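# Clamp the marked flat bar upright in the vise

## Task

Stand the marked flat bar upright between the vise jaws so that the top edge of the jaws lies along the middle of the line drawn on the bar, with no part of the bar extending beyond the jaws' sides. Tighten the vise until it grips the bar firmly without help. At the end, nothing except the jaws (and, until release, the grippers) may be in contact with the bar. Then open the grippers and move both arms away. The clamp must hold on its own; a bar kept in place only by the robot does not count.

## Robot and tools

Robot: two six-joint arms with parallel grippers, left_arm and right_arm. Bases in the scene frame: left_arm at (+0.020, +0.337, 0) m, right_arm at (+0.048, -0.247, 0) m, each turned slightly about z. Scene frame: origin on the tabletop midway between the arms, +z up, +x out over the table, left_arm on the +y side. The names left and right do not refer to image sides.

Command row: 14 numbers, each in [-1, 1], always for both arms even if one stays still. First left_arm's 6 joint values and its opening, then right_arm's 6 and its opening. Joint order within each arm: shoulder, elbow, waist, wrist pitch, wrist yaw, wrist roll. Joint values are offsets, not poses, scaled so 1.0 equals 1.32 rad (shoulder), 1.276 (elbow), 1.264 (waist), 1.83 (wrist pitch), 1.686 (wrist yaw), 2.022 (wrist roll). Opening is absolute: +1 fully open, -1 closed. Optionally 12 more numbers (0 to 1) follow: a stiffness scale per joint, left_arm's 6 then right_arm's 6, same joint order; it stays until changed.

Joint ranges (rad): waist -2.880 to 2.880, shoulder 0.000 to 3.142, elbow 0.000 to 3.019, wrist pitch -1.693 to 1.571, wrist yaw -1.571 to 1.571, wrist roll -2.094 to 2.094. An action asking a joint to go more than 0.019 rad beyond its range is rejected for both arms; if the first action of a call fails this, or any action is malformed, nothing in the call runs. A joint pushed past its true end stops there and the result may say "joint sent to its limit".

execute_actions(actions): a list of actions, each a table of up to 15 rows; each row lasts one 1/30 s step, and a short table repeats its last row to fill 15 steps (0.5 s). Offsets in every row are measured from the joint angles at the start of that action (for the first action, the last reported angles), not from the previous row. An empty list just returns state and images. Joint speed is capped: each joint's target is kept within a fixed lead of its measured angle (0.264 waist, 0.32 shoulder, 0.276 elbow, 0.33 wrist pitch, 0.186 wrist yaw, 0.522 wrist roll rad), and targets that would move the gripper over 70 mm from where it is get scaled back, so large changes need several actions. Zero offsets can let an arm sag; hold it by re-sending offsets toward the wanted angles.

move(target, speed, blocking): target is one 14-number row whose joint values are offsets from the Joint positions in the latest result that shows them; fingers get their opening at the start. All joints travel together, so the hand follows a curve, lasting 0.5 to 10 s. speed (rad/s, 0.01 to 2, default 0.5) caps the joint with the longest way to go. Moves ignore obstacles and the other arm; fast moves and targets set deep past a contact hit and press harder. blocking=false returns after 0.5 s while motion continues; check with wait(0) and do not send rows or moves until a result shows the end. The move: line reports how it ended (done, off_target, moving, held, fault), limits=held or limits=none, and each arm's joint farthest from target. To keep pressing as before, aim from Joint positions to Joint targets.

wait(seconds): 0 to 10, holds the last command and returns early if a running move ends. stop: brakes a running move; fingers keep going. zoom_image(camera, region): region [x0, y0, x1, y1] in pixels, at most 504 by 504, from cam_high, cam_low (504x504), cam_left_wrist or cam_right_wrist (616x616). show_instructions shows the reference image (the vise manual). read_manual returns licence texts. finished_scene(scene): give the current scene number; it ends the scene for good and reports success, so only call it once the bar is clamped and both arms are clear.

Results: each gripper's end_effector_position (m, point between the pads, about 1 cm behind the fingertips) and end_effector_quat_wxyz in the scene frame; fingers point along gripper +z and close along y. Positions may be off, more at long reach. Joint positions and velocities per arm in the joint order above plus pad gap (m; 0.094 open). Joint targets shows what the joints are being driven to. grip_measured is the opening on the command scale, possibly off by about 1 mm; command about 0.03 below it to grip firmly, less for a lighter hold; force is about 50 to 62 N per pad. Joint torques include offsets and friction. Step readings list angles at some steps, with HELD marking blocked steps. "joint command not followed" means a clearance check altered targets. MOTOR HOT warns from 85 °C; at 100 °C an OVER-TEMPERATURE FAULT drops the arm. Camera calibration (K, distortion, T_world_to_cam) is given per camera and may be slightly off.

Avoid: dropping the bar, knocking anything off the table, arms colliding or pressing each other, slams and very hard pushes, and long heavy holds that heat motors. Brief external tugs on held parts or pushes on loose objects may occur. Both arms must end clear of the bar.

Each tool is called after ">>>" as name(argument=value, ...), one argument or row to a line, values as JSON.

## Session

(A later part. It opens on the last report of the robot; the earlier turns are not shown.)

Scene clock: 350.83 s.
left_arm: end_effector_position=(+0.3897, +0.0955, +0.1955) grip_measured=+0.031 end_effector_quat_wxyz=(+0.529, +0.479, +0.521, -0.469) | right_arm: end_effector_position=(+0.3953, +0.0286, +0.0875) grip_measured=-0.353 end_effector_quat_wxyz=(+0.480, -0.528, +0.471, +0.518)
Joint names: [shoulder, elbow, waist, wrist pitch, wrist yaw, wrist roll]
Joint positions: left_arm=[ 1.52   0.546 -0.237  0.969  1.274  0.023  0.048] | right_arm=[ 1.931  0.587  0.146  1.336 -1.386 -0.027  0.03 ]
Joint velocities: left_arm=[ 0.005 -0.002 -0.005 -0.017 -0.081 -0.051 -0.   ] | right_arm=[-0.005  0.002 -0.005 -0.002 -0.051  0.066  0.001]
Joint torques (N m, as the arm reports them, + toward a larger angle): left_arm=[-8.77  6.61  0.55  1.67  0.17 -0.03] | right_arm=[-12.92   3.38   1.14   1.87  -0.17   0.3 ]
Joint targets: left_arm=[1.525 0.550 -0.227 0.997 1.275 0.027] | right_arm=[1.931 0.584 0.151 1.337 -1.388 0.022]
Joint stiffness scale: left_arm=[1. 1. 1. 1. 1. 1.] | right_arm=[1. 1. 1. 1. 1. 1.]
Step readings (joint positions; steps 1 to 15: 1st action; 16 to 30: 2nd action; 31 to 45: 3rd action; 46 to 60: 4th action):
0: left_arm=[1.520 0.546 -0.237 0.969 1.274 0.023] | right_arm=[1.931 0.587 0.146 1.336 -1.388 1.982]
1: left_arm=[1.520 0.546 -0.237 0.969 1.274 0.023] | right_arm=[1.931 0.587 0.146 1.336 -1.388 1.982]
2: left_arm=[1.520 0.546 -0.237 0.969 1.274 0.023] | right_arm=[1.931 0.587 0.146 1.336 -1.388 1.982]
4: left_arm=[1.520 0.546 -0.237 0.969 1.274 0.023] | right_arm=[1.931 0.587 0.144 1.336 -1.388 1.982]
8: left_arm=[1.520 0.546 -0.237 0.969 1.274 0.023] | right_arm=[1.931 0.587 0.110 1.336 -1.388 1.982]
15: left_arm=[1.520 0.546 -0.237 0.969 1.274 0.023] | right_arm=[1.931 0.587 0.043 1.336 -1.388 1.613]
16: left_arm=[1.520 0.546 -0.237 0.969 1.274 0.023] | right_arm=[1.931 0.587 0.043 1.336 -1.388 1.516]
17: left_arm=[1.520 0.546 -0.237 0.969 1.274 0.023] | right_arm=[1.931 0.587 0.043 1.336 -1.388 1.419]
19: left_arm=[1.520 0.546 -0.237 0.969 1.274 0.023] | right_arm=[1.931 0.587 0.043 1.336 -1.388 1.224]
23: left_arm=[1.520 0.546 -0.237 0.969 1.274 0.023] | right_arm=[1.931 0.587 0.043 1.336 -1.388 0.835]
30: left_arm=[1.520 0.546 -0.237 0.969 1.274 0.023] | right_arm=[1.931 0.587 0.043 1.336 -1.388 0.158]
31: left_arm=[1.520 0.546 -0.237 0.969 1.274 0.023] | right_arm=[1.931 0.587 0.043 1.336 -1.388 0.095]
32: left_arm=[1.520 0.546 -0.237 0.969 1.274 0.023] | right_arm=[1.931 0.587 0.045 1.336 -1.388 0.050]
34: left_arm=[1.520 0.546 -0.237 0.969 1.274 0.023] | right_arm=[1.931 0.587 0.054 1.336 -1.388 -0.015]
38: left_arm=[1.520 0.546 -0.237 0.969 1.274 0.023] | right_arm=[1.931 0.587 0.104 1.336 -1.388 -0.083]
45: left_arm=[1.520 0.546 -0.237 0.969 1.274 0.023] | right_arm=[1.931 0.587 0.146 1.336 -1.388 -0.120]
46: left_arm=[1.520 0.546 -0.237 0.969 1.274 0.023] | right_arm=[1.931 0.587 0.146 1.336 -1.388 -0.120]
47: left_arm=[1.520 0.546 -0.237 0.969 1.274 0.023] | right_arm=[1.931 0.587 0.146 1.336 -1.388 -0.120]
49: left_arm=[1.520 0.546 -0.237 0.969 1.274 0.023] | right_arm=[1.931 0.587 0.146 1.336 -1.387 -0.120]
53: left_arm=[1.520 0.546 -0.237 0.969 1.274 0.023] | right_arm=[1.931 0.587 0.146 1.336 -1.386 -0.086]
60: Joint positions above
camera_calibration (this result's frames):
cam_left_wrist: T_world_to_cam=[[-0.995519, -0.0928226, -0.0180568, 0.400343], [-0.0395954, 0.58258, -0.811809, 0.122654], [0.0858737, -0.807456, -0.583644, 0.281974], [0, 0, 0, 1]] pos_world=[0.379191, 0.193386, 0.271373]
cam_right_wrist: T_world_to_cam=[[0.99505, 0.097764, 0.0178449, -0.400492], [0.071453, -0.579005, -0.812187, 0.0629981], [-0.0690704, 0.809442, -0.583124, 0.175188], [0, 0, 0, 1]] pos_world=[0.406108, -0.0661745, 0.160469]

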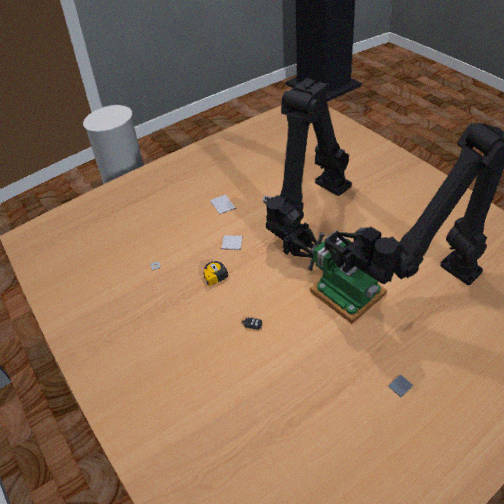

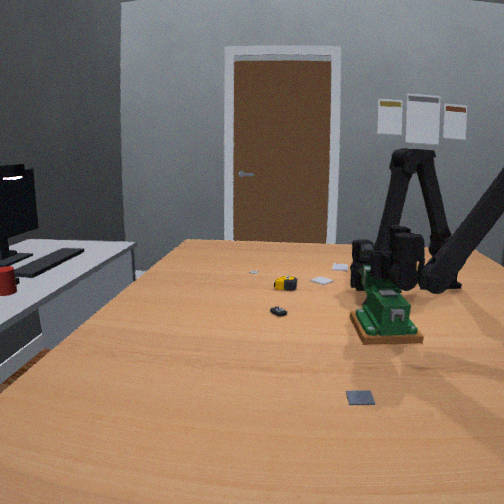

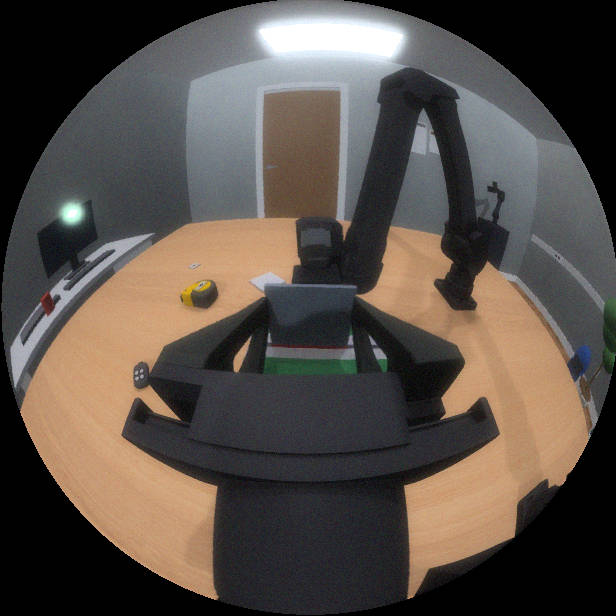

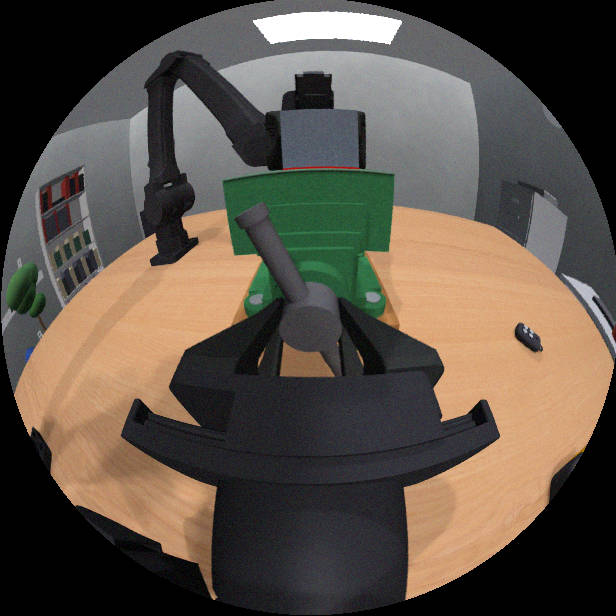

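>>> execute_actions(
  actions=[
    [[0.004,0.003,0.008,0.0153,0.001,0.002,-0.03, 0,-0.002,0.004,0.0005,0,0.1,-0.45],[0.004,0.003,0.008,0.0153,0.001,0.002,-0.03, 0,-0.002,0.004,0.0005,0,0.14,-0.45],[0.004,0.003,0.008,0.0153,0.001,0.002,-0.03, 0,-0.002,0.004,0.0005,0,0.18,-0.45],[0.004,0.003,0.008,0.0153,0.001,0.002,-0.03, 0,-0.002,0.004,0.0005,0,0.22,-0.45],[0.004,0.003,0.008,0.0153,0.001,0.002,-0.03, 0,-0.002,0.004,0.0005,0,0.26,-0.45],[0.004,0.003,0.008,0.0153,0.001,0.002,-0.03, 0,-0.002,0.004,0.0005,0,0.3,-0.45],[0.004,0.003,0.008,0.0153,0.001,0.002,-0.03, 0,-0.002,0.004,0.0005,0,0.34,-0.45],[0.004,0.003,0.008,0.0153,0.001,0.002,-0.03, 0,-0.002,0.004,0.0005,0,0.38,-0.45]],
  ],
)

>>> zoom_image(
  camera="cam_left_wrist",
  region=[230, 320, 390, 385],
)

Scene clock: 352.77 s.
left_arm: end_effector_position=(+0.3896, +0.0955, +0.1955) grip_measured=+0.031 end_effector_quat_wxyz=(+0.529, +0.479, +0.521, -0.469) | right_arm: end_effector_position=(+0.3949, +0.0290, +0.0875) grip_measured=-0.354 end_effector_quat_wxyz=(+0.282, -0.344, +0.618, +0.648)
Joint names: [shoulder, elbow, waist, wrist pitch, wrist yaw, wrist roll]
Joint positions: left_arm=[ 1.52   0.546 -0.237  0.969  1.274  0.023  0.048] | right_arm=[ 1.931  0.587  0.147  1.336 -1.386  0.643  0.03 ]
Joint velocities: left_arm=[-0.024  0.017 -0.005 -0.017  0.022 -0.007  0.   ] | right_arm=[ 0.005  0.012  0.005 -0.017 -0.007  0.432  0.   ]
Joint torques (N m, as the arm reports them, + toward a larger angle): left_arm=[-9.11  6.31  1.02  1.62  0.14  0.01] | right_arm=[-12.96   3.46   1.     1.93  -0.12   0.3 ]
Joint targets: left_arm=[1.525 0.550 -0.227 0.997 1.275 0.027] | right_arm=[1.931 0.584 0.151 1.337 -1.386 0.741]
Joint stiffness scale: left_arm=[1. 1. 1. 1. 1. 1.] | right_arm=[1. 1. 1. 1. 1. 1.]
Step readings (joint positions):
0: left_arm=[1.520 0.546 -0.237 0.969 1.274 0.023] | right_arm=[1.931 0.587 0.146 1.336 -1.386 -0.011]
1: left_arm=[1.520 0.546 -0.237 0.969 1.274 0.023] | right_arm=[1.931 0.587 0.146 1.336 -1.386 0.012]
2: left_arm=[1.520 0.546 -0.237 0.969 1.274 0.023] | right_arm=[1.931 0.587 0.146 1.336 -1.386 0.050]
4: left_arm=[1.520 0.546 -0.237 0.969 1.274 0.023] | right_arm=[1.931 0.587 0.146 1.336 -1.386 0.149]
8: left_arm=[1.520 0.546 -0.237 0.969 1.274 0.023] | right_arm=[1.931 0.587 0.147 1.336 -1.386 0.407]
15: Joint positions above
camera_calibration (this result's frames):
cam_left_wrist: T_world_to_cam=[[-0.995554, -0.0924429, -0.0180562, 0.400255], [-0.0393734, 0.582593, -0.81181, 0.122568], [0.0855655, -0.80749, -0.583643, 0.282097], [0, 0, 0, 1]] pos_world=[0.379164, 0.193384, 0.271373]
cam_right_wrist: T_world_to_cam=[[0.790779, 0.0780988, -0.607099, -0.264281], [-0.434113, -0.62767, -0.646202, 0.249806], [-0.431525, 0.774552, -0.462444, 0.308443], [0, 0, 0, 1]] pos_world=[0.450533, -0.0614701, 0.143618]

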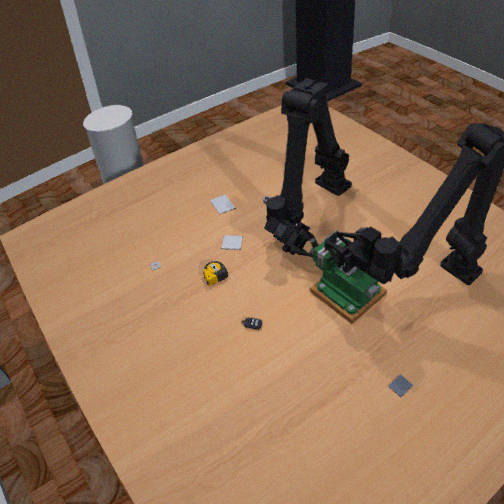

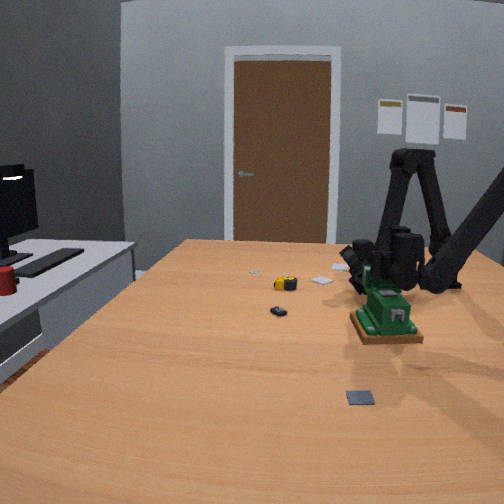

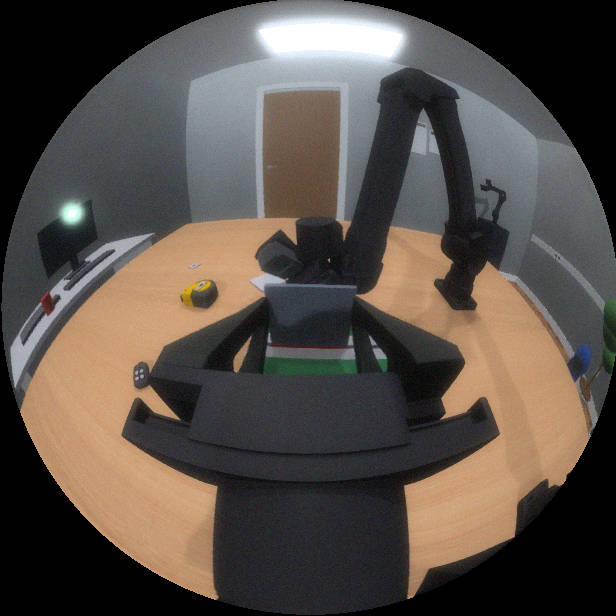

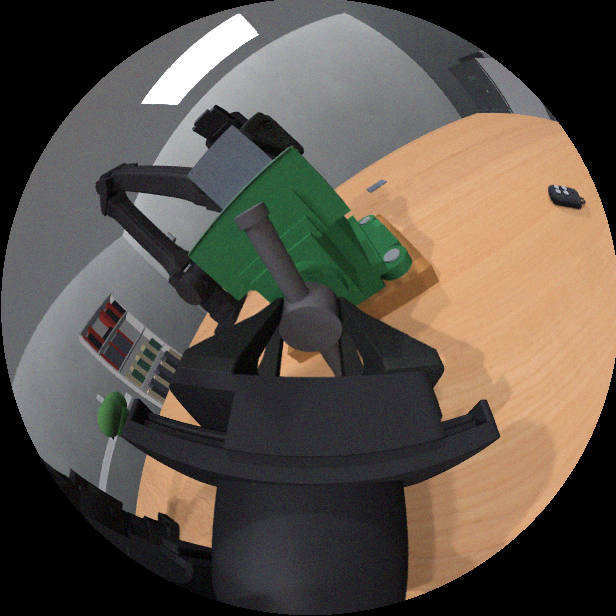

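Region (230, 320, 390, 385) of cam_left_wrist's 616x616 image, scaled by 3.150, with more detail than that image has; it fills the top 205 rows of this view, and the rest is white.

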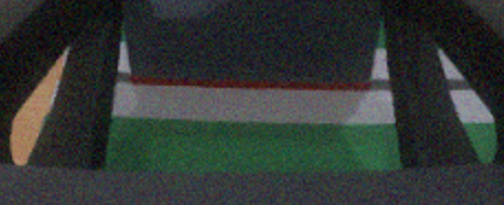

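>>> execute_actions(
  actions=[
    [[0.004,0.003,0.008,0.0153,0.001,0.002,-0.03, 0,-0.002,0.004,0.0005,0,0.09,-0.45],[0.004,0.003,0.008,0.0153,0.001,0.002,-0.03, 0,-0.002,0.004,0.0005,0,0.12,-0.45],[0.004,0.003,0.008,0.0153,0.001,0.002,-0.03, 0,-0.002,0.004,0.0005,0,0.15,-0.45],[0.004,0.003,0.008,0.0153,0.001,0.002,-0.03, 0,-0.002,0.004,0.0005,0,0.18,-0.45],[0.004,0.003,0.008,0.0153,0.001,0.002,-0.03, 0,-0.002,0.004,0.0005,0,0.21,-0.45],[0.004,0.003,0.008,0.0153,0.001,0.002,-0.03, 0,-0.002,0.004,0.0005,0,0.24,-0.45],[0.004,0.003,0.008,0.0153,0.001,0.002,-0.03, 0,-0.002,0.004,0.0005,0,0.27,-0.45],[0.004,0.003,0.008,0.0153,0.001,0.002,-0.03, 0,-0.002,0.004,0.0005,0,0.3,-0.45]],
  ],
)

>>> zoom_image(
  camera="cam_left_wrist",
  region=[230, 320, 390, 385],
)

Scene clock: 355.83 s.
left_arm: end_effector_position=(+0.3897, +0.0957, +0.1955) grip_measured=+0.031 end_effector_quat_wxyz=(+0.529, +0.479, +0.521, -0.469) | right_arm: end_effector_position=(+0.3955, +0.0294, +0.0879) grip_measured=-0.354 end_effector_quat_wxyz=(+0.132, -0.196, +0.680, +0.694)
Joint names: [shoulder, elbow, waist, wrist pitch, wrist yaw, wrist roll]
Joint positions: left_arm=[ 1.52   0.546 -0.236  0.969  1.275  0.023  0.048] | right_arm=[ 1.931  0.587  0.148  1.34  -1.381  1.097  0.03 ]
Joint velocities: left_arm=[-0.015 -0.017  0.005  0.007 -0.095 -0.037 -0.001] | right_arm=[-0.005 -0.012 -0.015 -0.002  0.007  0.139 -0.001]
Joint torques (N m, as the arm reports them, + toward a larger angle): left_arm=[-9.17  6.46  0.72  1.67  0.18 -0.07] | right_arm=[-13.03   3.49   0.94   1.78  -0.41   1.34]
Joint targets: left_arm=[1.525 0.550 -0.227 0.997 1.275 0.027] | right_arm=[1.931 0.584 0.152 1.337 -1.387 1.250]
Joint stiffness scale: left_arm=[1. 1. 1. 1. 1. 1.] | right_arm=[1. 1. 1. 1. 1. 1.]
Step readings (joint positions):
0: left_arm=[1.520 0.546 -0.237 0.969 1.274 0.023] | right_arm=[1.931 0.587 0.147 1.336 -1.386 0.706]
1: left_arm=[1.520 0.546 -0.237 0.969 1.274 0.023] | right_arm=[1.931 0.587 0.147 1.336 -1.386 0.719]
2: left_arm=[1.520 0.546 -0.237 0.969 1.274 0.023] | right_arm=[1.931 0.587 0.147 1.336 -1.386 0.742]
4: left_arm=[1.520 0.546 -0.237 0.969 1.274 0.023] | right_arm=[1.931 0.587 0.147 1.336 -1.386 0.809]
8: left_arm=[1.520 0.546 -0.236 0.969 1.275 0.023] | right_arm=[1.931 0.587 0.148 1.336 -1.386 0.990]
15: Joint positions above
camera_calibration (this result's frames):
cam_left_wrist: T_world_to_cam=[[-0.995554, -0.092443, -0.0180552, 0.400333], [-0.039374, 0.58259, -0.811812, 0.122415], [0.0855651, -0.807492, -0.58364, 0.28231], [0, 0, 0, 1]] pos_world=[0.379217, 0.193653, 0.271374]
cam_right_wrist: T_world_to_cam=[[0.449521, 0.0434521, -0.892212, -0.103454], [-0.667962, -0.646818, -0.368039, 0.31919], [-0.593091, 0.761405, -0.261734, 0.355127], [0, 0, 0, 1]] pos_world=[0.470334, -0.059442, 0.11812]

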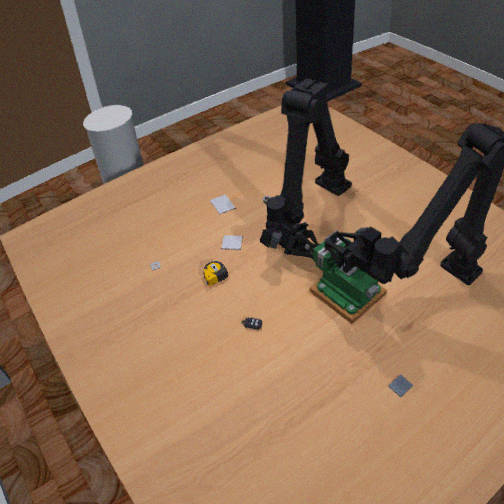

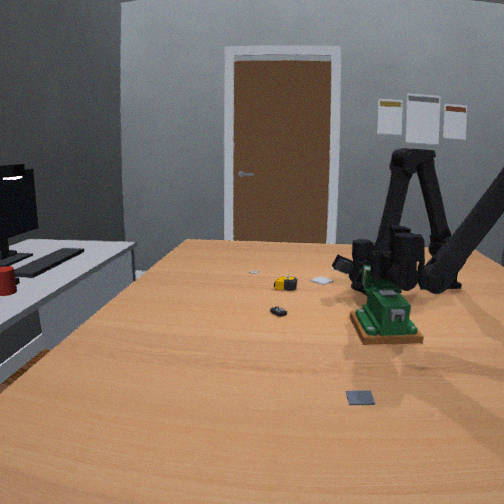

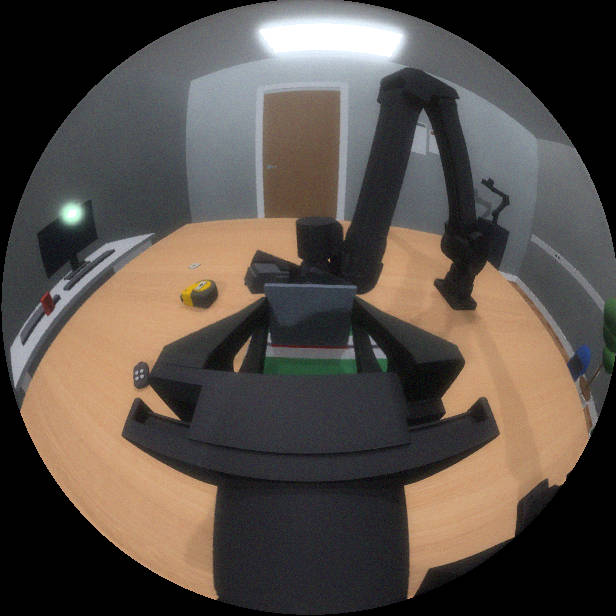

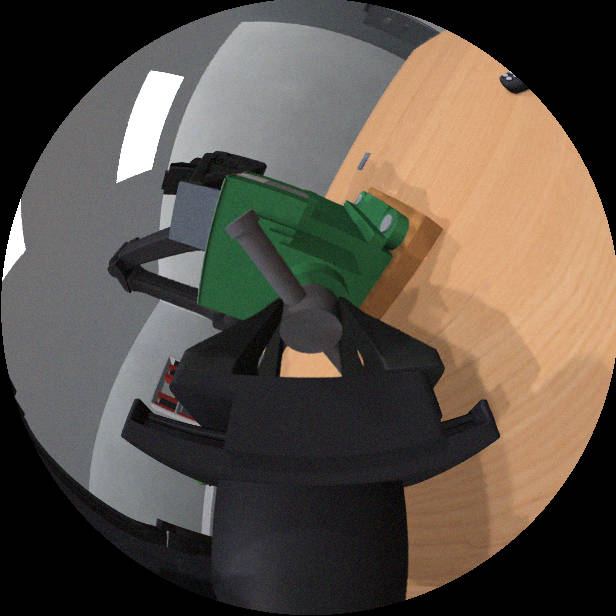

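Region (230, 320, 390, 385) of cam_left_wrist's 616x616 image, scaled by 3.150, with more detail than that image has; it fills the top 205 rows of this view, and the rest is white.

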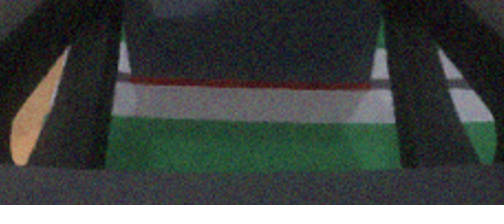

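>>> execute_actions(
  actions=[
    [[0.004,0.003,0.008,0.0153,0.001,0.002,-0.03, 0,-0.002,0.004,0.0005,0,0.09,-0.47],[0.004,0.003,0.008,0.0153,0.001,0.002,-0.03, 0,-0.002,0.004,0.0005,0,0.105,-0.47],[0.004,0.003,0.008,0.0153,0.001,0.002,-0.03, 0,-0.002,0.004,0.0005,0,0.12,-0.47],[0.004,0.003,0.008,0.0153,0.001,0.002,-0.03, 0,-0.002,0.004,0.0005,0,0.135,-0.47],[0.004,0.003,0.008,0.0153,0.001,0.002,-0.03, 0,-0.002,0.004,0.0005,0,0.15,-0.47],[0.004,0.003,0.008,0.0153,0.001,0.002,-0.03, 0,-0.002,0.004,0.0005,0,0.165,-0.47],[0.004,0.003,0.008,0.0153,0.001,0.002,-0.03, 0,-0.002,0.004,0.0005,0,0.18,-0.47],[0.004,0.003,0.008,0.0153,0.001,0.002,-0.03, 0,-0.002,0.004,0.0005,0,0.19,-0.47],[0.004,0.003,0.008,0.0153,0.001,0.002,-0.03, 0,-0.002,0.004,0.0005,0,0.2,-0.47]],
  ],
)

Scene clock: 357.83 s.
left_arm: end_effector_position=(+0.3896, +0.0957, +0.1955) grip_measured=+0.031 end_effector_quat_wxyz=(+0.529, +0.479, +0.521, -0.469) | right_arm: end_effector_position=(+0.3971, +0.0297, +0.0886) grip_measured=-0.353 end_effector_quat_wxyz=(+0.071, -0.129, +0.695, +0.704)
Joint names: [shoulder, elbow, waist, wrist pitch, wrist yaw, wrist roll]
Joint positions: left_arm=[ 1.52   0.546 -0.236  0.969  1.275  0.023  0.048] | right_arm=[ 1.931  0.587  0.149  1.346 -1.372  1.287  0.03 ]
Joint velocities: left_arm=[-0.005  0.012 -0.005  0.012  0.037 -0.051  0.001] | right_arm=[-0.005  0.002 -0.005  0.007 -0.022 -0.037  0.   ]
Joint torques (N m, as the arm reports them, + toward a larger angle): left_arm=[-8.62  6.55  0.81  2.27  0.13 -0.03] | right_arm=[-13.26   3.46   1.07   1.67  -0.52   2.18]
Joint targets: left_arm=[1.525 0.550 -0.226 0.997 1.277 0.027] | right_arm=[1.931 0.584 0.153 1.340 -1.381 1.501]
Joint stiffness scale: left_arm=[1. 1. 1. 1. 1. 1.] | right_arm=[1. 1. 1. 1. 1. 1.]
Step readings (joint positions):
0: left_arm=[1.520 0.546 -0.236 0.969 1.275 0.023] | right_arm=[1.931 0.587 0.148 1.340 -1.380 1.118]
1: left_arm=[1.520 0.546 -0.236 0.969 1.275 0.023] | right_arm=[1.931 0.587 0.148 1.341 -1.379 1.122]
2: left_arm=[1.520 0.546 -0.236 0.969 1.275 0.023] | right_arm=[1.931 0.587 0.149 1.342 -1.379 1.130]
4: left_arm=[1.520 0.546 -0.236 0.969 1.275 0.023] | right_arm=[1.931 0.587 0.149 1.343 -1.377 1.158]
8: left_arm=[1.520 0.546 -0.236 0.969 1.275 0.023] | right_arm=[1.931 0.587 0.149 1.344 -1.372 1.242]
15: Joint positions above
camera_calibration (this result's frames):
cam_left_wrist: T_world_to_cam=[[-0.995589, -0.0920632, -0.0180546, 0.400244], [-0.0391521, 0.582604, -0.811813, 0.122329], [0.0852568, -0.807525, -0.583639, 0.282433], [0, 0, 0, 1]] pos_world=[0.379189, 0.193651, 0.271374]
cam_right_wrist: T_world_to_cam=[[0.279193, 0.026051, -0.959882, -0.0294197], [-0.729234, -0.644594, -0.2296, 0.332691], [-0.624715, 0.764081, -0.160969, 0.359588], [0, 0, 0, 1]] pos_world=[0.475463, -0.0595369, 0.106029]

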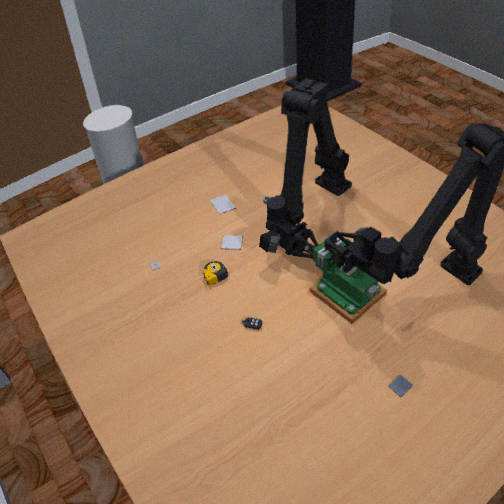

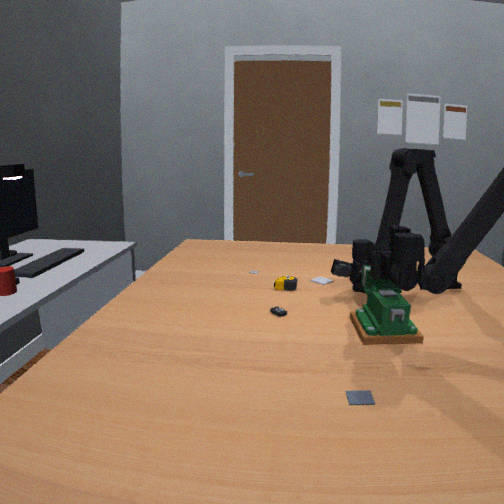

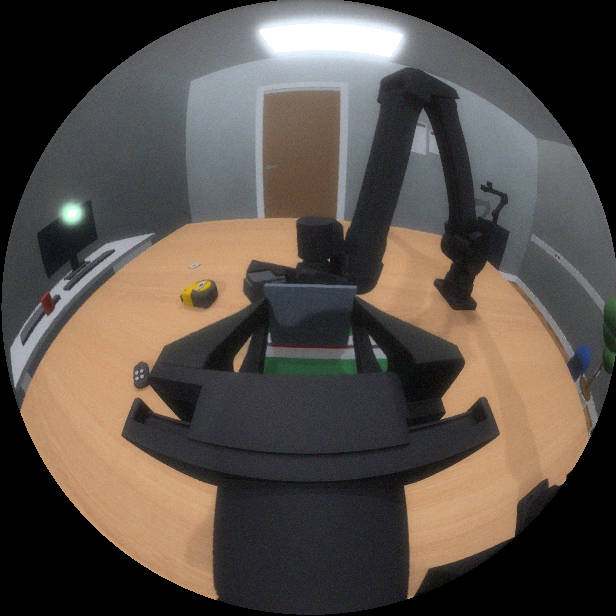

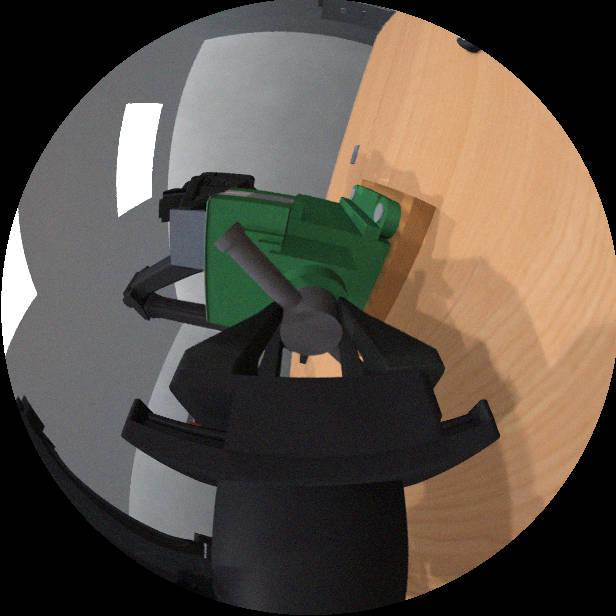

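>>> execute_actions(
  actions=[
    [[0.004,0.003,0.004,0.0153,0.001,0.002,-0.03, 0,-0.002,0.002,0,0,0.115,-0.47],[0.004,0.003,0.004,0.0153,0.001,0.002,-0.03, 0,-0.002,0.002,0,0,0.125,-0.47],[0.004,0.003,0.004,0.0153,0.001,0.002,-0.03, 0,-0.002,0.002,0,0,0.13,-0.47],[0.004,0.003,0.004,0.0153,0.001,0.002,-0.03, 0,-0.002,0.002,0,0,0.13,-0.47],[0.004,0.003,0.004,0.0153,0.001,0.002,-0.03, 0,-0.002,0.002,0,0,0.13,-0.47],[0.004,0.003,0.004,0.0153,0.001,0.002,-0.03, 0,-0.002,0.002,0,0,0.13,-0.47],[0.004,0.003,0.004,0.0153,0.001,0.002,-0.03, 0,-0.002,0.002,0,0,0.13,-0.47],[0.004,0.003,0.004,0.0153,0.001,0.002,-0.03, 0,-0.002,0.002,0,0,0.13,-0.47],[0.004,0.003,0.004,0.0153,0.001,0.002,-0.03, 0,-0.002,0.002,0,0,0.13,-0.47],[0.004,0.003,0.004,0.0153,0.001,0.002,-0.03, 0,-0.002,0.002,0,0,0.13,-0.47]],
  ],
)

Scene clock: 360.77 s.
left_arm: end_effector_position=(+0.3896, +0.0957, +0.1955) grip_measured=+0.031 end_effector_quat_wxyz=(+0.529, +0.479, +0.521, -0.469) | right_arm: end_effector_position=(+0.3972, +0.0299, +0.0889) grip_measured=-0.351 end_effector_quat_wxyz=(+0.061, -0.119, +0.697, +0.705)
Joint names: [shoulder, elbow, waist, wrist pitch, wrist yaw, wrist roll]
Joint positions: left_arm=[ 1.52   0.546 -0.236  0.969  1.275  0.023  0.048] | right_arm=[ 1.932  0.587  0.149  1.35  -1.37   1.32   0.031]
Joint velocities: left_arm=[ 0.005 -0.032 -0.005  0.012 -0.051 -0.037  0.001] | right_arm=[ 0.005  0.007  0.005 -0.007 -0.022  0.022  0.   ]
Joint torques (N m, as the arm reports them, + toward a larger angle): left_arm=[-9.49  6.5   0.92  1.97  0.24  0.03] | right_arm=[-13.02   3.47   0.85   1.77  -0.16   2.42]
Joint targets: left_arm=[1.525 0.550 -0.231 0.997 1.277 0.027] | right_arm=[1.931 0.584 0.151 1.346 -1.372 1.550]
Joint stiffness scale: left_arm=[1. 1. 1. 1. 1. 1.] | right_arm=[1. 1. 1. 1. 1. 1.]
Step readings (joint positions):
0: left_arm=[1.520 0.546 -0.236 0.969 1.275 0.023] | right_arm=[1.931 0.587 0.149 1.346 -1.372 1.292]
1: left_arm=[1.520 0.546 -0.236 0.969 1.275 0.023] | right_arm=[1.931 0.587 0.149 1.347 -1.371 1.294]
2: left_arm=[1.520 0.546 -0.236 0.969 1.275 0.023] | right_arm=[1.931 0.587 0.149 1.349 -1.370 1.300]
4: left_arm=[1.520 0.546 -0.236 0.969 1.275 0.023] | right_arm=[1.931 0.587 0.149 1.349 -1.370 1.311]
8: left_arm=[1.520 0.546 -0.236 0.969 1.275 0.023] | right_arm=[1.932 0.587 0.149 1.349 -1.370 1.319]
15: Joint positions above
camera_calibration (this result's frames):
cam_left_wrist: T_world_to_cam=[[-0.995589, -0.0920632, -0.0180546, 0.400244], [-0.0391521, 0.582604, -0.811813, 0.122329], [0.0852568, -0.807525, -0.583639, 0.282433], [0, 0, 0, 1]] pos_world=[0.379189, 0.193651, 0.271374]
cam_right_wrist: T_world_to_cam=[[0.250875, 0.024165, -0.967718, -0.017192], [-0.73613, -0.644432, -0.20693, 0.333619], [-0.628629, 0.76428, -0.143883, 0.359596], [0, 0, 0, 1]] pos_world=[0.475952, -0.0594216, 0.104139]

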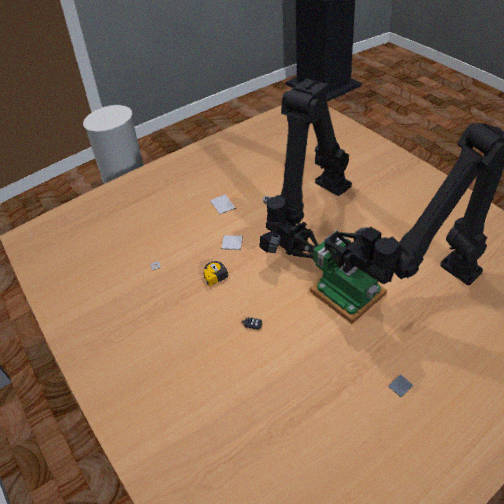

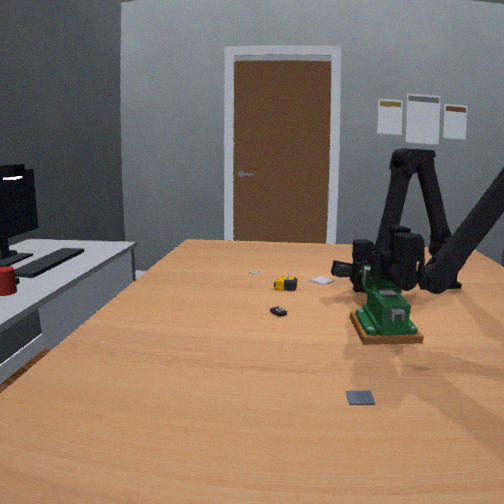

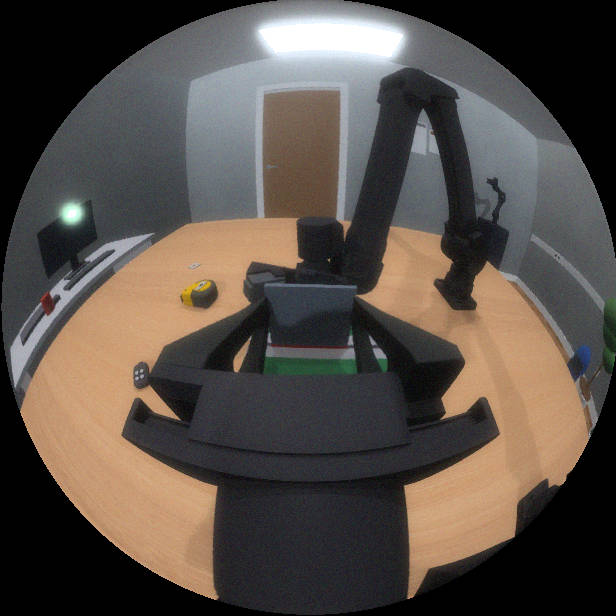

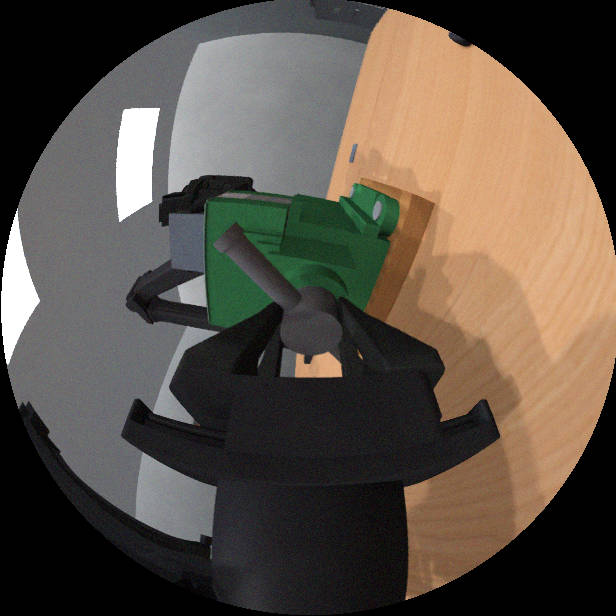

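>>> execute_actions(
  actions=[
    [[0.004,0.003,0.004,0.0153,0.001,0.002,-0.03, 0,-0.002,0,0,0,0.09,-0.47],[0.004,0.003,0.004,0.0153,0.001,0.002,-0.03, 0,-0.002,0,0,0,0.06,-0.47],[0.004,0.003,0.004,0.0153,0.001,0.002,0.0, 0,-0.002,0,0,0,0.03,-0.47],[0.004,0.003,0.004,0.0153,0.001,0.002,0.05, 0,-0.002,0,0,0,0.0,-0.4],[0.004,0.003,0.004,0.0153,0.001,0.002,0.15, 0,-0.002,0,0,0,0.0,-0.25],[0.004,0.003,0.004,0.0153,0.001,0.002,0.3, 0,-0.002,0,0,0,-0.02,0.0],[0.004,0.003,0.004,0.0153,0.001,0.002,0.45, 0,-0.002,0,0,0,-0.05,0.3],[0.004,0.003,0.004,0.0153,0.001,0.002,0.6, 0,-0.002,0,0,0,-0.1,0.6],[0.004,0.003,0.004,0.0153,0.001,0.002,0.6, 0,-0.002,0,0,0,-0.15,0.6]],
  ],
)

>>> zoom_image(
  camera="cam_left_wrist",
  region=[210, 270, 410, 385],
)

Scene clock: 363.23 s.
left_arm: end_effector_position=(+0.3896, +0.0957, +0.1957) grip_measured=+0.597 end_effector_quat_wxyz=(+0.529, +0.479, +0.520, -0.469) | right_arm: end_effector_position=(+0.3973, +0.0298, +0.0887) grip_measured=+0.599 end_effector_quat_wxyz=(+0.145, -0.201, +0.678, +0.692)
Joint names: [shoulder, elbow, waist, wrist pitch, wrist yaw, wrist roll]
Joint positions: left_arm=[ 1.52   0.546 -0.236  0.97   1.275  0.023  0.075] | right_arm=[ 1.932  0.586  0.149  1.35  -1.369  1.081  0.075]
Joint velocities: left_arm=[-0.015  0.017  0.005 -0.022 -0.007 -0.066 -0.001] | right_arm=[ 0.005  0.002 -0.005 -0.012 -0.022 -0.359  0.   ]
Joint torques (N m, as the arm reports them, + toward a larger angle): left_arm=[-9.27  6.39  0.41  2.04  0.17  0.05] | right_arm=[-12.91   3.51   0.92   1.84  -0.15  -0.32]
Joint targets: left_arm=[1.525 0.550 -0.231 0.997 1.277 0.027] | right_arm=[1.932 0.584 0.149 1.350 -1.370 1.017]
Joint stiffness scale: left_arm=[1. 1. 1. 1. 1. 1.] | right_arm=[1. 1. 1. 1. 1. 1.]
Step readings (joint positions):
0: left_arm=[1.520 0.546 -0.236 0.969 1.275 0.023] | right_arm=[1.932 0.587 0.149 1.350 -1.370 1.321]
1: left_arm=[1.520 0.546 -0.236 0.969 1.275 0.023] | right_arm=[1.932 0.587 0.149 1.350 -1.370 1.319]
2: left_arm=[1.520 0.546 -0.236 0.969 1.275 0.023] | right_arm=[1.932 0.587 0.149 1.350 -1.370 1.312]
4: left_arm=[1.520 0.546 -0.236 0.969 1.276 0.023] | right_arm=[1.932 0.587 0.149 1.350 -1.370 1.293]
8: left_arm=[1.520 0.546 -0.236 0.970 1.275 0.023] | right_arm=[1.932 0.586 0.149 1.350 -1.369 1.259]
15: Joint positions above
camera_calibration (this result's frames):
cam_left_wrist: T_world_to_cam=[[-0.995596, -0.091689, -0.0195177, 0.400437], [-0.0377145, 0.582378, -0.812043, 0.121991], [0.0858221, -0.807731, -0.583271, 0.282272], [0, 0, 0, 1]] pos_world=[0.379049, 0.19367, 0.271519]
cam_right_wrist: T_world_to_cam=[[0.472292, 0.0415845, -0.880461, -0.113613], [-0.666066, -0.637404, -0.387392, 0.321609], [-0.577319, 0.769407, -0.273343, 0.350601], [0, 0, 0, 1]] pos_world=[0.470279, -0.0600356, 0.120391]

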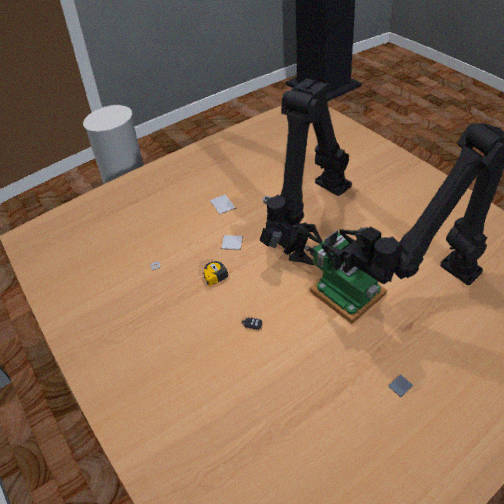

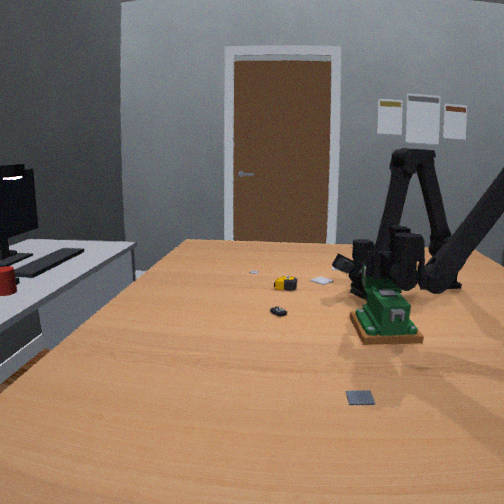

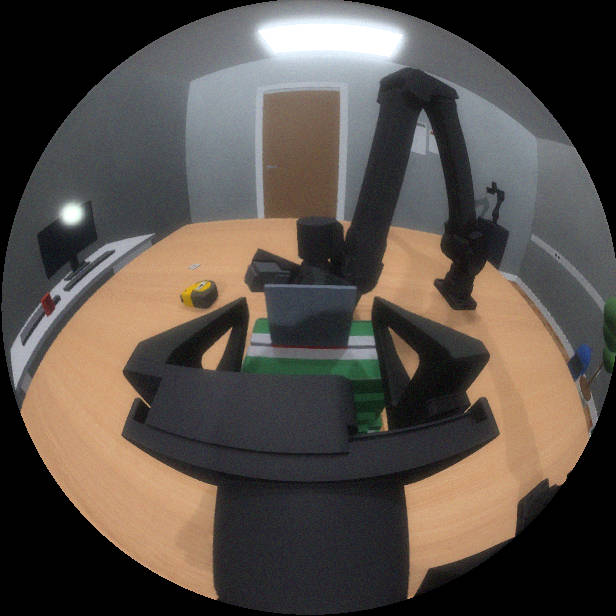

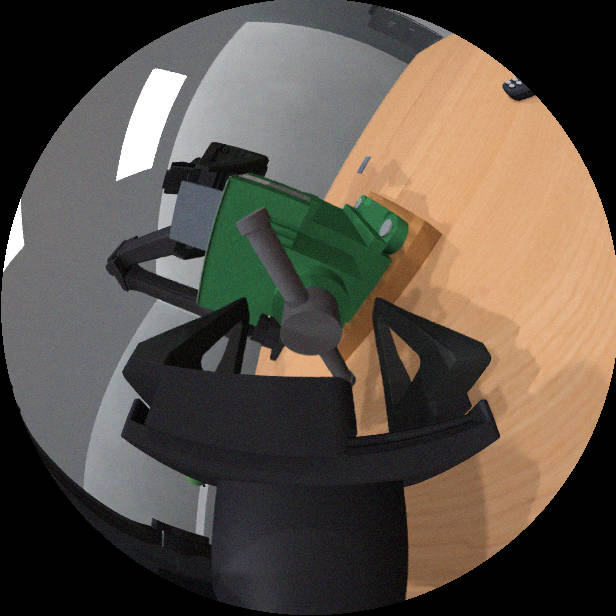

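Region (210, 270, 410, 385) of cam_left_wrist's 616x616 image, scaled by 2.520, with more detail than that image has; it fills the top 290 rows of this view, and the rest is white.

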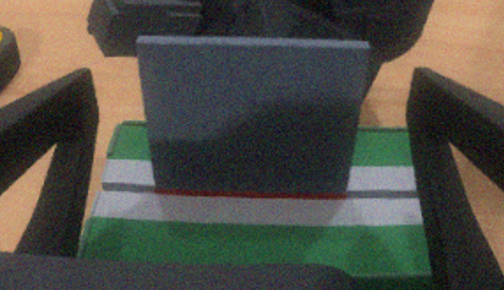

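>>> move(
  target=[-0.08,0.003,0.225,0.0153,0.166,0,0.6, 0,-0.002,-0.3,0,0,-0.03,0.6],
  speed=0.5,
)

Scene clock: 366.63 s.
left_arm: end_effector_position=(+0.3874, +0.1948, +0.2293) grip_measured=+0.597 end_effector_quat_wxyz=(+0.553, +0.504, +0.495, -0.441) | right_arm: end_effector_position=(+0.4752, -0.1206, +0.0887) grip_measured=+0.599 end_effector_quat_wxyz=(+0.290, -0.085, +0.702, +0.645)
Joint names: [shoulder, elbow, waist, wrist pitch, wrist yaw, wrist roll]
Joint positions: left_arm=[1.422 0.546 0.043 0.974 1.552 0.023 0.075] | right_arm=[ 1.932  0.586 -0.233  1.35  -1.369  1.033  0.075]
Joint velocities: left_arm=[-0.015  0.007 -0.005  0.002  0.007  0.081 -0.   ] | right_arm=[-0.015  0.002  0.005 -0.007  0.022  0.007  0.001]
Joint torques (N m, as the arm reports them, + toward a larger angle): left_arm=[-9.67  7.    0.98  1.61  0.14 -0.02] | right_arm=[-12.93   3.37   1.71   1.89  -0.1   -0.28]
Joint targets: left_arm=[1.414 0.550 0.048 0.998 1.555 0.023] | right_arm=[1.932 0.584 -0.230 1.350 -1.369 1.020]
Joint stiffness scale: left_arm=[1. 1. 1. 1. 1. 1.] | right_arm=[1. 1. 1. 1. 1. 1.]
move: off_target (left_arm); limits=none; left_arm: farthest joint: the wrist pitch, 0.024 radians from its target (0.028 radians at the start); right_arm: farthest joint: the wrist roll, 0.012 radians from its target (0.012 radians at the start)
camera_calibration (this result's frames):
cam_left_wrist: T_world_to_cam=[[-0.988248, -0.0929992, -0.121313, 0.428798], [0.0437124, 0.588551, -0.807278, 0.0576561], [0.146475, -0.803093, -0.577569, 0.356369], [0, 0, 0, 1]] pos_world=[0.369039, 0.292142, 0.304391]
cam_right_wrist: T_world_to_cam=[[0.493587, -0.149994, -0.856664, -0.179481], [-0.837199, -0.348697, -0.421318, 0.39676], [-0.235521, 0.925155, -0.297687, 0.369836], [0, 0, 0, 1]] pos_world=[0.507861, -0.230728, 0.123503]

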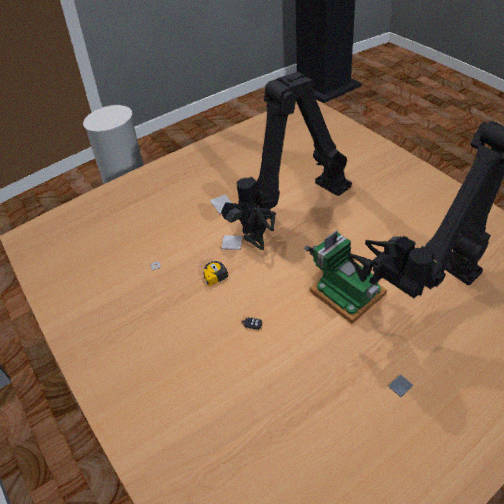

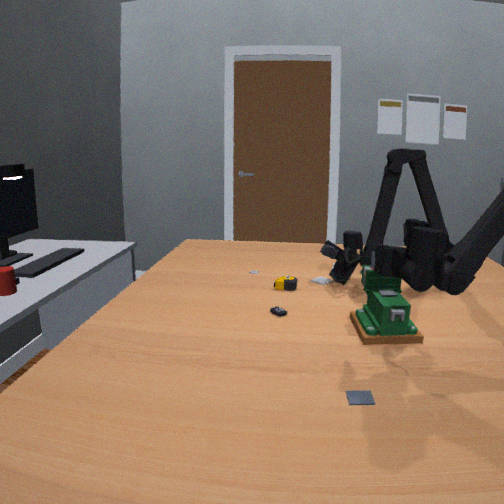

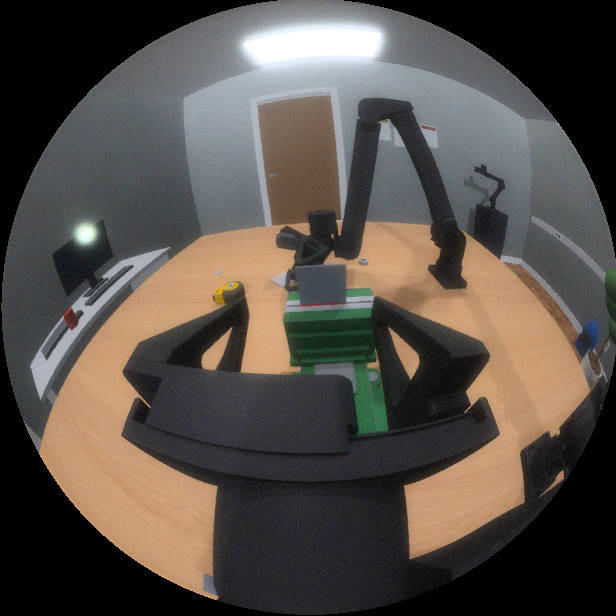

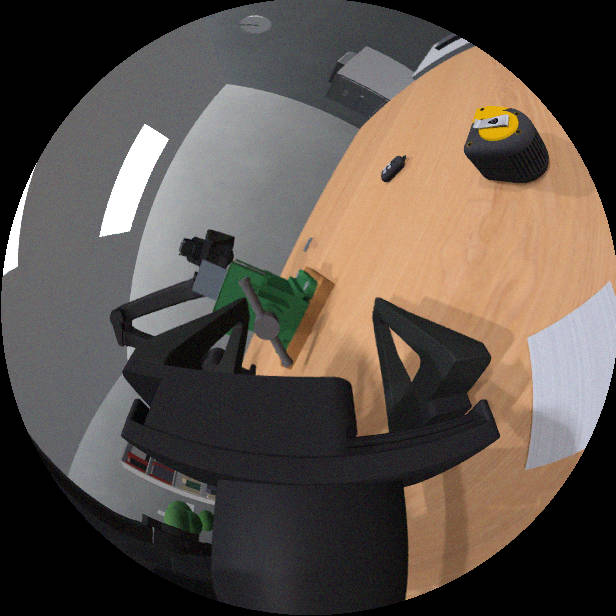

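>>> zoom_image(
  camera="cam_left_wrist",
  region=[270, 255, 390, 330],
)

Region (270, 255, 390, 330) of cam_left_wrist's 616x616 image, scaled by 4.200, with more detail than that image has; it fills the top 315 rows of this view, and the rest is white.

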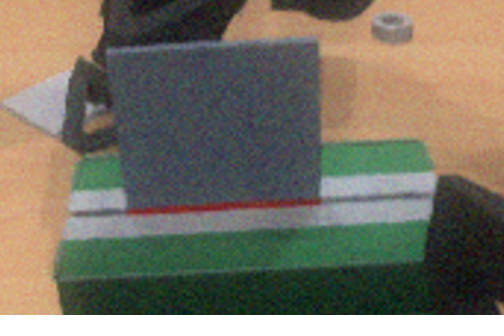

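>>> move(
  target=[-0.12,0.003,0.25,0.0153,0,0,0.6, -0.06,-0.002,-0.1,0,0,0,0.6],
  speed=0.6,
)

Scene clock: 369.03 s.
left_arm: end_effector_position=(+0.3953, +0.3073, +0.2801) grip_measured=+0.597 end_effector_quat_wxyz=(+0.642, +0.465, +0.531, -0.300) | right_arm: end_effector_position=(+0.4891, -0.1737, +0.1128) grip_measured=+0.599 end_effector_quat_wxyz=(+0.349, -0.063, +0.700, +0.620)
Joint names: [shoulder, elbow, waist, wrist pitch, wrist yaw, wrist roll]
Joint positions: left_arm=[1.266 0.546 0.355 0.98  1.552 0.023 0.075] | right_arm=[ 1.871  0.586 -0.354  1.35  -1.369  1.033  0.075]
Joint velocities: left_arm=[-0.015  0.002 -0.015 -0.012  0.007 -0.022 -0.   ] | right_arm=[-0.005 -0.012 -0.005 -0.012  0.022  0.051 -0.001]
Joint torques (N m, as the arm reports them, + toward a larger angle): left_arm=[-8.06  7.81  0.88  1.13 -0.11 -0.07] | right_arm=[-14.36   4.19   0.1    1.89  -0.07  -0.13]
Joint targets: left_arm=[1.263 0.550 0.359 1.002 1.552 0.023] | right_arm=[1.853 0.584 -0.360 1.350 -1.369 1.033]
Joint stiffness scale: left_arm=[1. 1. 1. 1. 1. 1.] | right_arm=[1. 1. 1. 1. 1. 1.]
move: off_target (left_arm); limits=none; left_arm: farthest joint: the wrist pitch, 0.022 radians from its target (0.028 radians at the start); right_arm: farthest joint: the shoulder, 0.018 radians from its target (0.079 radians at the start)
camera_calibration (this result's frames):
cam_left_wrist: T_world_to_cam=[[-0.881811, -0.380069, -0.279209, 0.543548], [-0.0210504, 0.623172, -0.781802, 0.0399109], [0.471133, -0.683524, -0.55752, 0.304207], [0, 0, 0, 1]] pos_world=[0.336825, 0.389647, 0.352567]
cam_right_wrist: T_world_to_cam=[[0.522183, -0.219925, -0.823989, -0.203488], [-0.846541, -0.250814, -0.469532, 0.427046], [-0.103406, 0.942722, -0.317147, 0.37002], [0, 0, 0, 1]] pos_world=[0.506032, -0.286469, 0.15019]

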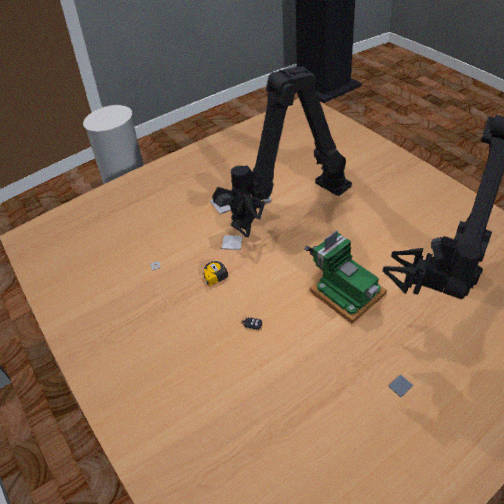

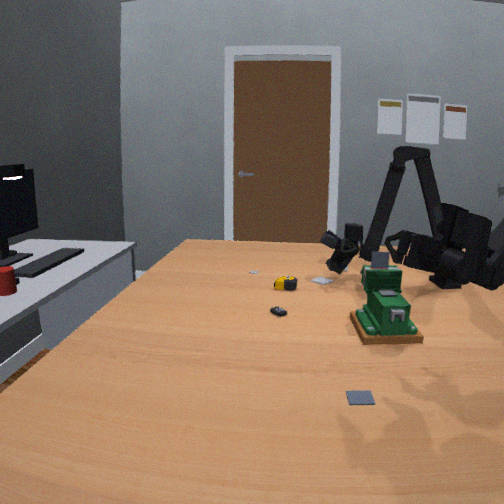

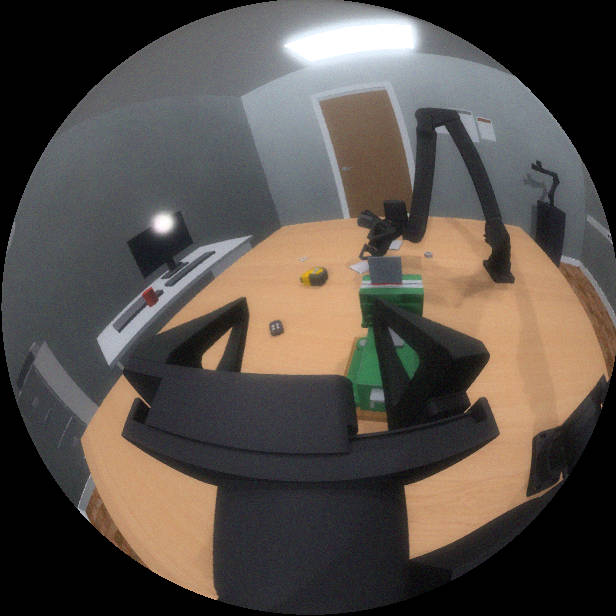

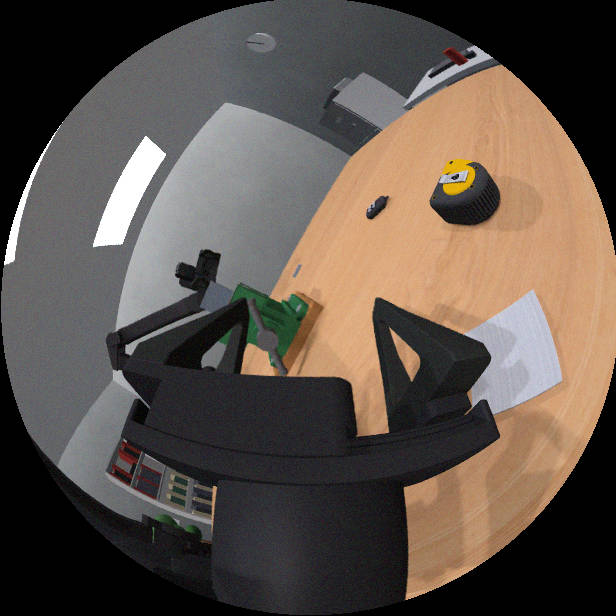

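>>> finished_scene(
  scene=2,
)

The scene is finished: the task was done.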